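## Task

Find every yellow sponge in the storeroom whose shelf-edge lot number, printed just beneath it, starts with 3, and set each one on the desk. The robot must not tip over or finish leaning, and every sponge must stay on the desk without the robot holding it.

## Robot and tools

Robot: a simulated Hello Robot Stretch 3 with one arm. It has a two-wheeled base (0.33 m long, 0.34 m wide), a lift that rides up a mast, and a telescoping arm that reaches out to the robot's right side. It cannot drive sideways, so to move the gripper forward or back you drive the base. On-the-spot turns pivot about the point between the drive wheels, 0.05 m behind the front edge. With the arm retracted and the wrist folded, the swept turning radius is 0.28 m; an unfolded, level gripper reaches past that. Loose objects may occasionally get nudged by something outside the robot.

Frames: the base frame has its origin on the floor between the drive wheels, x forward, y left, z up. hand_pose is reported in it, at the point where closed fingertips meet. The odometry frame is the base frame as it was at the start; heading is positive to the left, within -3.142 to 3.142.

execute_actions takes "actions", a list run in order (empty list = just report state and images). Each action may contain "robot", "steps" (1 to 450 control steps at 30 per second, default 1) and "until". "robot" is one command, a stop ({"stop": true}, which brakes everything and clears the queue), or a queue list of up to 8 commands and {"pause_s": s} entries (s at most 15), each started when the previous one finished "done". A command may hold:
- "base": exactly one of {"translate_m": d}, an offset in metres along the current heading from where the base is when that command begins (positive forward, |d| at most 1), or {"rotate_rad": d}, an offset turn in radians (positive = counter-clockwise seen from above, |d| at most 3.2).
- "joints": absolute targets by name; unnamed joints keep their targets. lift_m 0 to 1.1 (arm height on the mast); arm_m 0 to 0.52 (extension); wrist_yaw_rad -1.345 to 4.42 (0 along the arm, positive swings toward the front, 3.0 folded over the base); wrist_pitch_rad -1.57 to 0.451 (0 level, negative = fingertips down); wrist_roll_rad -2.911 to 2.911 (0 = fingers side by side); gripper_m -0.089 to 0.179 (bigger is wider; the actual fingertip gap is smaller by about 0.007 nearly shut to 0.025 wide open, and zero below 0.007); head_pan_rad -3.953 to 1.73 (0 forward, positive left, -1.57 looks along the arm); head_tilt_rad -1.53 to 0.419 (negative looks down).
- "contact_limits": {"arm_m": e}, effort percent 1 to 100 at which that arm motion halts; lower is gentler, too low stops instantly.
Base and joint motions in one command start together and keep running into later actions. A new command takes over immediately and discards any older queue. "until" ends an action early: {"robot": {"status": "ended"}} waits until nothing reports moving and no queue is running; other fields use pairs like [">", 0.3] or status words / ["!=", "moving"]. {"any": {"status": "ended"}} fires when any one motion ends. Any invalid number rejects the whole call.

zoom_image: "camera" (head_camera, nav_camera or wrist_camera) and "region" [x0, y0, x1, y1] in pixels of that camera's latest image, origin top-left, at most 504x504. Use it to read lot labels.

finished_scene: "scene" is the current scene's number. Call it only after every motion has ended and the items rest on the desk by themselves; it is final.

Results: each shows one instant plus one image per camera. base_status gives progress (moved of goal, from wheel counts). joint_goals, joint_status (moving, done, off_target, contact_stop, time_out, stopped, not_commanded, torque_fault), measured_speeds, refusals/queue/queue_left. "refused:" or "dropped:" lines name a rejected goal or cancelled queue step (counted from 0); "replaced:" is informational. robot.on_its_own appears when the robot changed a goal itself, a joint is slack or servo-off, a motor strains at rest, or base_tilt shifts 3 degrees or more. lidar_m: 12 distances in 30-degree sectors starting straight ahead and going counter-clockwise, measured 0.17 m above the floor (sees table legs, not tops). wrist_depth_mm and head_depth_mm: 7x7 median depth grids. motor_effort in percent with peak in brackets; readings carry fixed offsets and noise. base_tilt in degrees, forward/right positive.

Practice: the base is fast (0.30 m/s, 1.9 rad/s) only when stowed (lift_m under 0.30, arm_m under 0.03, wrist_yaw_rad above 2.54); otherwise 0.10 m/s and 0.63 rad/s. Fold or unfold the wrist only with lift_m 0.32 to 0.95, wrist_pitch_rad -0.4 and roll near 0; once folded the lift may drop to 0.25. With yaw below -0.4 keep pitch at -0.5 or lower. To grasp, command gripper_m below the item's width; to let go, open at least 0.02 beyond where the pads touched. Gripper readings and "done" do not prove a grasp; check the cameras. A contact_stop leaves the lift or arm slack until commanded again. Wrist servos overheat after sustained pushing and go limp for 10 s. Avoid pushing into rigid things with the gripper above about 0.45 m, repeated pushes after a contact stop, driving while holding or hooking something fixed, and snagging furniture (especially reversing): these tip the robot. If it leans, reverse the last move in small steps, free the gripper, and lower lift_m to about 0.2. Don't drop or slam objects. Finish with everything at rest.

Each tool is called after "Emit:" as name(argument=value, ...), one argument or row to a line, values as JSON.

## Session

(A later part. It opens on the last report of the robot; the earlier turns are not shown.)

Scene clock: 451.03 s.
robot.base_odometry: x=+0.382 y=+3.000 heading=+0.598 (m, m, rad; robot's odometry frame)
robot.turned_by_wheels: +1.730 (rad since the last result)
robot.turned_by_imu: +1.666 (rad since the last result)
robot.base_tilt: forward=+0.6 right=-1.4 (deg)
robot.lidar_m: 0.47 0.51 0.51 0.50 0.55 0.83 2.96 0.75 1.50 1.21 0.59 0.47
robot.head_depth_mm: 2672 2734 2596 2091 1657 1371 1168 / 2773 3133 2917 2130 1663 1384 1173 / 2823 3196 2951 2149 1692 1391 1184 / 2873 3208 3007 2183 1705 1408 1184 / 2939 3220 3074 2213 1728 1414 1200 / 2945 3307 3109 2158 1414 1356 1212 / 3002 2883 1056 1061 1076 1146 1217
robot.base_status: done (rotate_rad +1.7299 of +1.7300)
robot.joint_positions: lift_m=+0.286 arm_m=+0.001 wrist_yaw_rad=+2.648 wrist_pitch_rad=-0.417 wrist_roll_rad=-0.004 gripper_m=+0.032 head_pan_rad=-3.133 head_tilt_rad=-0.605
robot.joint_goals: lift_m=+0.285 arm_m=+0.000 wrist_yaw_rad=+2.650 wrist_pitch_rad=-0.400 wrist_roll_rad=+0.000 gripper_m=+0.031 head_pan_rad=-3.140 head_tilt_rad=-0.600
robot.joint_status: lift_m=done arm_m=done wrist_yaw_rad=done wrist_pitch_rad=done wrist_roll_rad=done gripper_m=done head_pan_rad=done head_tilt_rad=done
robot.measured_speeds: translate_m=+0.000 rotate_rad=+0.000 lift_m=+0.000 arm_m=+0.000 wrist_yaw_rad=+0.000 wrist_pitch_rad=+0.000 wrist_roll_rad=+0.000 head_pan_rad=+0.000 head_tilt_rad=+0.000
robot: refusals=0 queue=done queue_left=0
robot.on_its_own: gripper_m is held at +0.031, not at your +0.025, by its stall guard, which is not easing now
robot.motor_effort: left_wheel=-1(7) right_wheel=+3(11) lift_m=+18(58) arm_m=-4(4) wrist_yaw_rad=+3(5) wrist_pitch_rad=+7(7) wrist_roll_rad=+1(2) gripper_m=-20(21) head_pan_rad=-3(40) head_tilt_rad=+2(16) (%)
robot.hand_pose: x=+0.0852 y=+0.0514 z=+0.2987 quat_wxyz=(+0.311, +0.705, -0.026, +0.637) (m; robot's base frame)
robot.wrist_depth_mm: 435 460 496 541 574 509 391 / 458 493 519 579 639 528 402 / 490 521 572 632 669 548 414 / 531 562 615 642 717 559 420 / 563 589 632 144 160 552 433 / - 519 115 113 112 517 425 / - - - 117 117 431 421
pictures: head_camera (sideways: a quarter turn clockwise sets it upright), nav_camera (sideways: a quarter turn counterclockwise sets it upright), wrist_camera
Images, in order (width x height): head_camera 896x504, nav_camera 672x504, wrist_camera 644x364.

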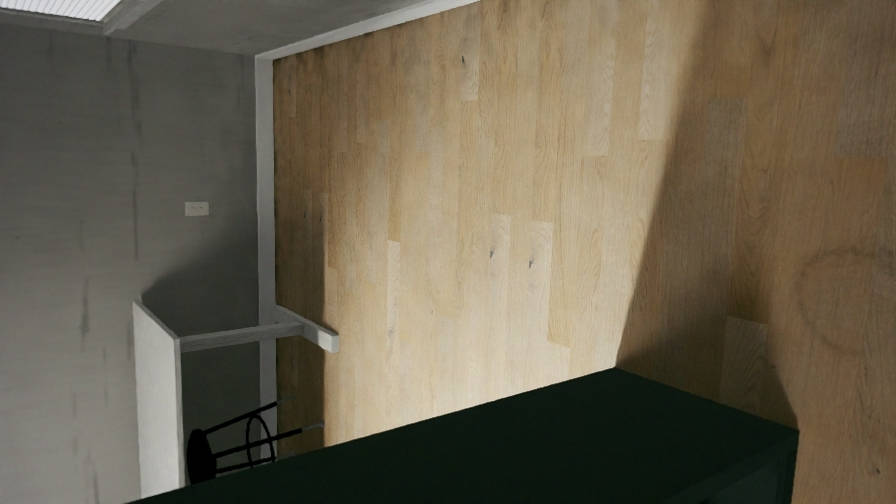

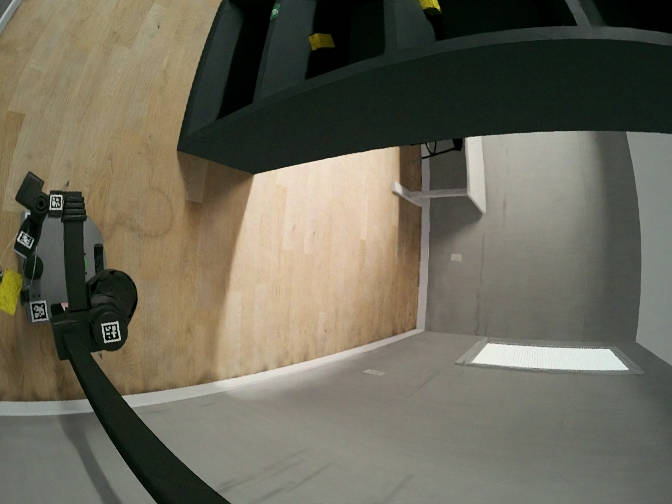

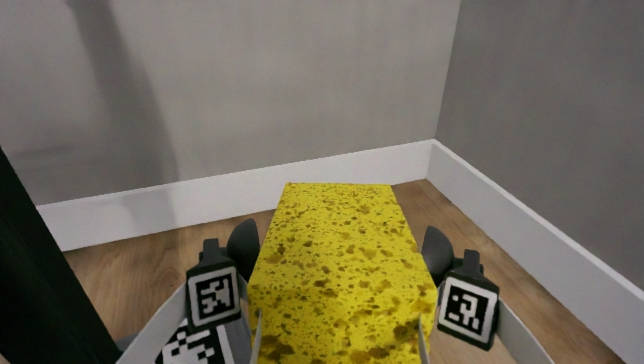

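Emit:
execute_actions(
  actions=[
    {"robot": {"base": {"translate_m": -1.0}}, "steps": 300, "until": {"robot": {"translate_m": ["<", -0.6]}}},
    {"robot": {"base": {"translate_m": -1.0}}, "steps": 300, "until": {"robot": {"translate_m": ["<", -0.6]}}},
    {"robot": {"base": {"translate_m": -1.0}}, "steps": 300, "until": {"robot": {"translate_m": ["<", -0.85]}}},
    {"robot": {"joints": {"lift_m": 0.74, "head_pan_rad": -1.57, "head_tilt_rad": -0.7}}, "steps": 300, "until": {"robot": {"lift_m": [">", 0.33]}}},
    {"robot": {"joints": {"wrist_yaw_rad": 0.0}}, "steps": 300, "until": {"robot": {"base_status": ["!=", "moving"]}}},
    {"robot": {"base": {"rotate_rad": -0.89}}, "steps": 300, "until": {"robot": {"wrist_yaw_rad": ["<", 1.5]}}},
    {"robot": {"joints": {"wrist_pitch_rad": -0.2}}, "steps": 300, "until": {"robot": {"lift_m": [">", 0.72]}}},
    {"robot": {"joints": {"arm_m": 0.3}}, "steps": 300, "until": {"robot": {"status": "ended"}}},
  ],
)

Scene clock: 481.03 s.
robot.base_odometry: x=-1.444 y=+1.755 heading=-0.292 (m, m, rad; robot's odometry frame)
robot.turned_by_wheels: -0.890 (rad since the last result)
robot.turned_by_imu: -0.882 (rad since the last result)
robot.base_tilt: forward=+0.4 right=-1.7 (deg)
robot.lidar_m: 1.33 1.20 1.51 0.89 0.78 0.78 0.92 1.12 1.12 0.86 1.15 2.28
robot.head_depth_mm: 1049 1165 1158 1503 1579 - 1113 / 1137 1275 1075 1541 1512 1316 1139 / 1246 1378 1089 - 1462 1322 1146 / 1373 1483 1104 828 1554 1329 1150 / 1532 1608 1126 887 1599 1348 1161 / 1724 1647 1141 975 1616 1359 1175 / 1977 1674 1161 1938 1621 1363 1178
robot.base_status: done (rotate_rad -0.8899 of -0.8900)
robot.joint_positions: lift_m=+0.739 arm_m=+0.300 wrist_yaw_rad=+0.002 wrist_pitch_rad=-0.221 wrist_roll_rad=-0.004 gripper_m=+0.032 head_pan_rad=-1.577 head_tilt_rad=-0.691
robot.joint_goals: lift_m=+0.740 arm_m=+0.300 wrist_yaw_rad=+0.000 wrist_pitch_rad=-0.200 wrist_roll_rad=+0.000 gripper_m=+0.031 head_pan_rad=-1.570 head_tilt_rad=-0.700
robot.joint_status: lift_m=done arm_m=done wrist_yaw_rad=done wrist_pitch_rad=done wrist_roll_rad=done gripper_m=done head_pan_rad=done head_tilt_rad=done
robot.measured_speeds: translate_m=+0.000 rotate_rad=+0.000 lift_m=+0.000 arm_m=+0.000 wrist_yaw_rad=+0.000 wrist_pitch_rad=+0.000 wrist_roll_rad=+0.000 head_pan_rad=+0.000 head_tilt_rad=+0.000
robot: refusals=0 queue=done queue_left=0
robot.on_its_own: gripper_m is held at +0.031, not at your +0.025, by its stall guard, which is not easing now
robot.motor_effort: left_wheel=+0(8) right_wheel=-1(5) lift_m=+58(60) arm_m=+4(4) wrist_yaw_rad=-3(4) wrist_pitch_rad=+9(10) wrist_roll_rad=+1(2) gripper_m=-19(20) head_pan_rad=+3(40) head_tilt_rad=-3(12) (%)
robot.hand_pose: x=-0.0210 y=-0.6893 z=+0.7982 quat_wxyz=(+0.705, +0.079, -0.701, -0.078) (m; robot's base frame)
robot.wrist_depth_mm: - - - - 792 640 548 / - - - - 824 664 554 / 704 721 718 724 709 660 586 / 438 444 448 447 449 456 487 / 322 323 339 145 160 328 576 / 254 254 115 113 112 269 618 / 210 210 203 117 117 734 658
pictures: head_camera (sideways: a quarter turn clockwise sets it upright), nav_camera (sideways: a quarter turn counterclockwise sets it upright), wrist_camera
Images, in order (width x height): head_camera 896x504, nav_camera 672x504, wrist_camera 644x364.

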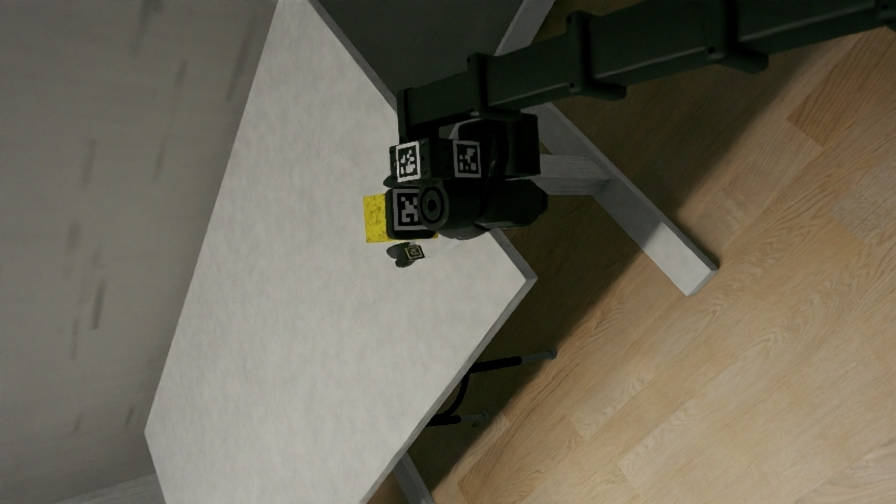

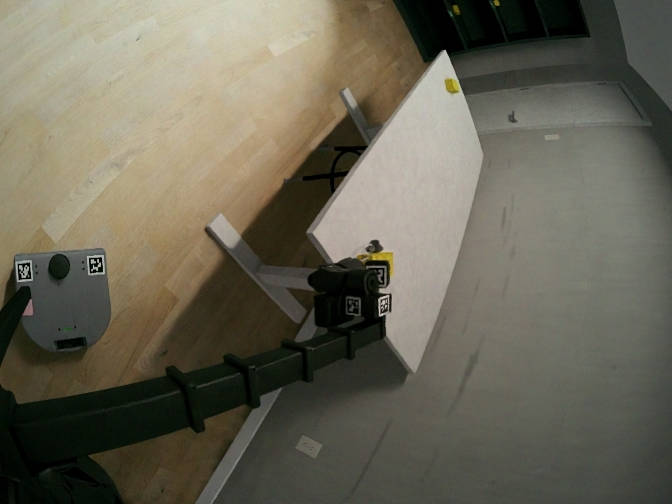

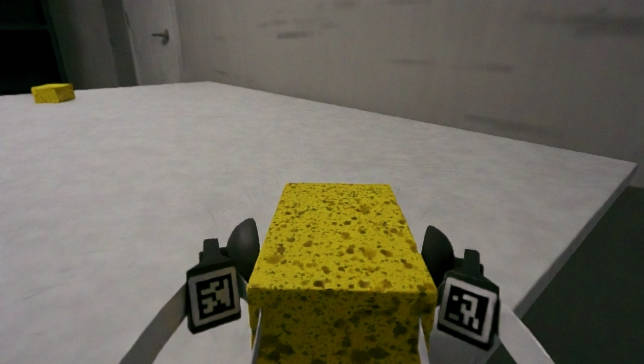

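Emit:
execute_actions(
  actions=[
    {"robot": [{"joints": {"arm_m": 0.50, "lift_m": 0.703}}, {"joints": {"lift_m": 0.688}}, {"joints": {"gripper_m": 0.14}}, {"joints": {"lift_m": 0.71, "arm_m": 0.36}}], "steps": 400, "until": {"robot": {"status": "ended"}}},
  ],
)

Scene clock: 496.60 s.
robot.base_odometry: x=-1.444 y=+1.755 heading=-0.292 (m, m, rad; robot's odometry frame)
robot.turned_by_wheels: +0.000 (rad since the last result)
robot.turned_by_imu: +0.001 (rad since the last result)
robot.base_tilt: forward=+0.5 right=-1.6 (deg)
robot.lidar_m: 1.34 1.20 1.51 0.89 0.78 0.78 0.92 1.12 1.12 0.86 1.15 2.27
robot.head_depth_mm: 1053 1170 1158 1494 1571 - 1110 / 1139 1284 1076 - 1524 1318 1139 / 1244 1377 1091 - 1451 1326 1144 / 1379 1488 1109 826 1572 1327 1147 / 1529 1613 1125 888 1599 1342 1163 / 1728 1637 1137 976 1621 1348 1170 / 1976 1684 1162 1953 1637 1362 1182
robot.base_status: done (rotate_rad -0.8899 of -0.8900)
robot.joint_positions: lift_m=+0.709 arm_m=+0.360 wrist_yaw_rad=+0.002 wrist_pitch_rad=-0.217 wrist_roll_rad=-0.004 gripper_m=+0.140 head_pan_rad=-1.577 head_tilt_rad=-0.691
robot.joint_goals: lift_m=+0.710 arm_m=+0.360 wrist_yaw_rad=+0.000 wrist_pitch_rad=-0.200 wrist_roll_rad=+0.000 gripper_m=+0.140 head_pan_rad=-1.570 head_tilt_rad=-0.700
robot.joint_status: lift_m=done arm_m=done wrist_yaw_rad=done wrist_pitch_rad=done wrist_roll_rad=done gripper_m=done head_pan_rad=done head_tilt_rad=done
robot.measured_speeds: translate_m=+0.000 rotate_rad=+0.000 lift_m=+0.000 arm_m=+0.000 wrist_yaw_rad=+0.000 wrist_pitch_rad=+0.000 wrist_roll_rad=+0.000 head_pan_rad=+0.000 head_tilt_rad=+0.000
robot: refusals=0 queue=done queue_left=0
robot.motor_effort: left_wheel=+0(1) right_wheel=+0(1) lift_m=+58(60) arm_m=-4(7) wrist_yaw_rad=-2(2) wrist_pitch_rad=+7(9) wrist_roll_rad=+1(1) gripper_m=+1(82) head_pan_rad=+3(3) head_tilt_rad=-3(3) (%)
robot.hand_pose: x=-0.0210 y=-0.7504 z=+0.7694 quat_wxyz=(+0.705, +0.077, -0.701, -0.076) (m; robot's base frame)
robot.wrist_depth_mm: - - - 935 751 611 520 / - - - 972 763 634 527 / 589 582 586 595 597 605 533 / 368 368 372 272 374 374 375 / 268 280 269 257 270 272 272 / 211 219 211 212 214 211 225 / 180 168 174 175 174 171 580
pictures: head_camera (sideways: a quarter turn clockwise sets it upright), nav_camera (sideways: a quarter turn counterclockwise sets it upright), wrist_camera
Images, in order (width x height): head_camera 896x504, nav_camera 672x504, wrist_camera 644x364.

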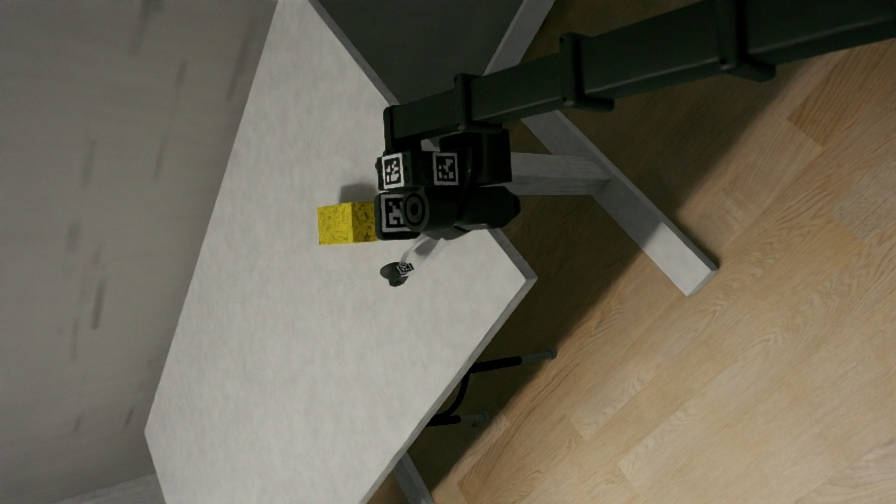

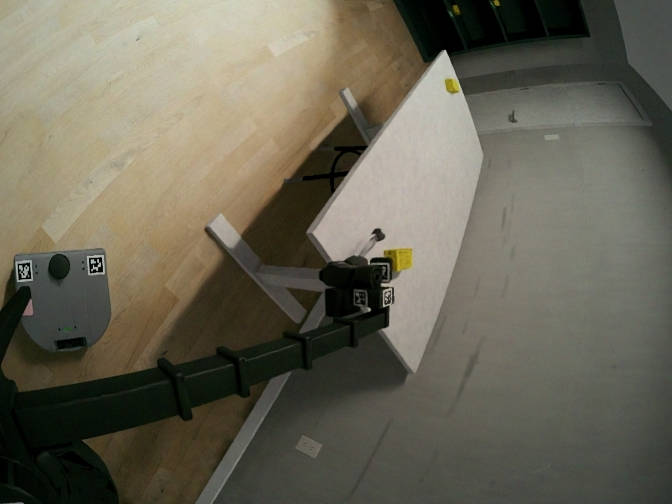

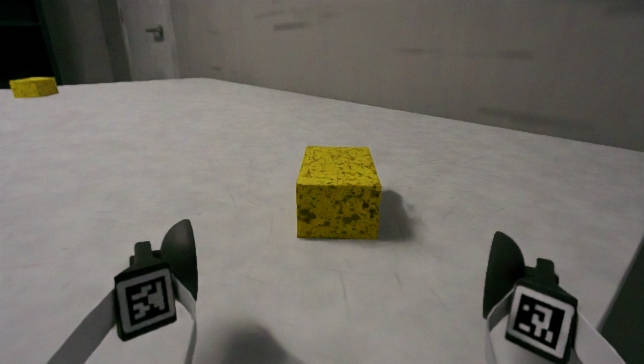

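Emit:
finished_scene(
  scene=1,
)

The scene is finished: the task was done.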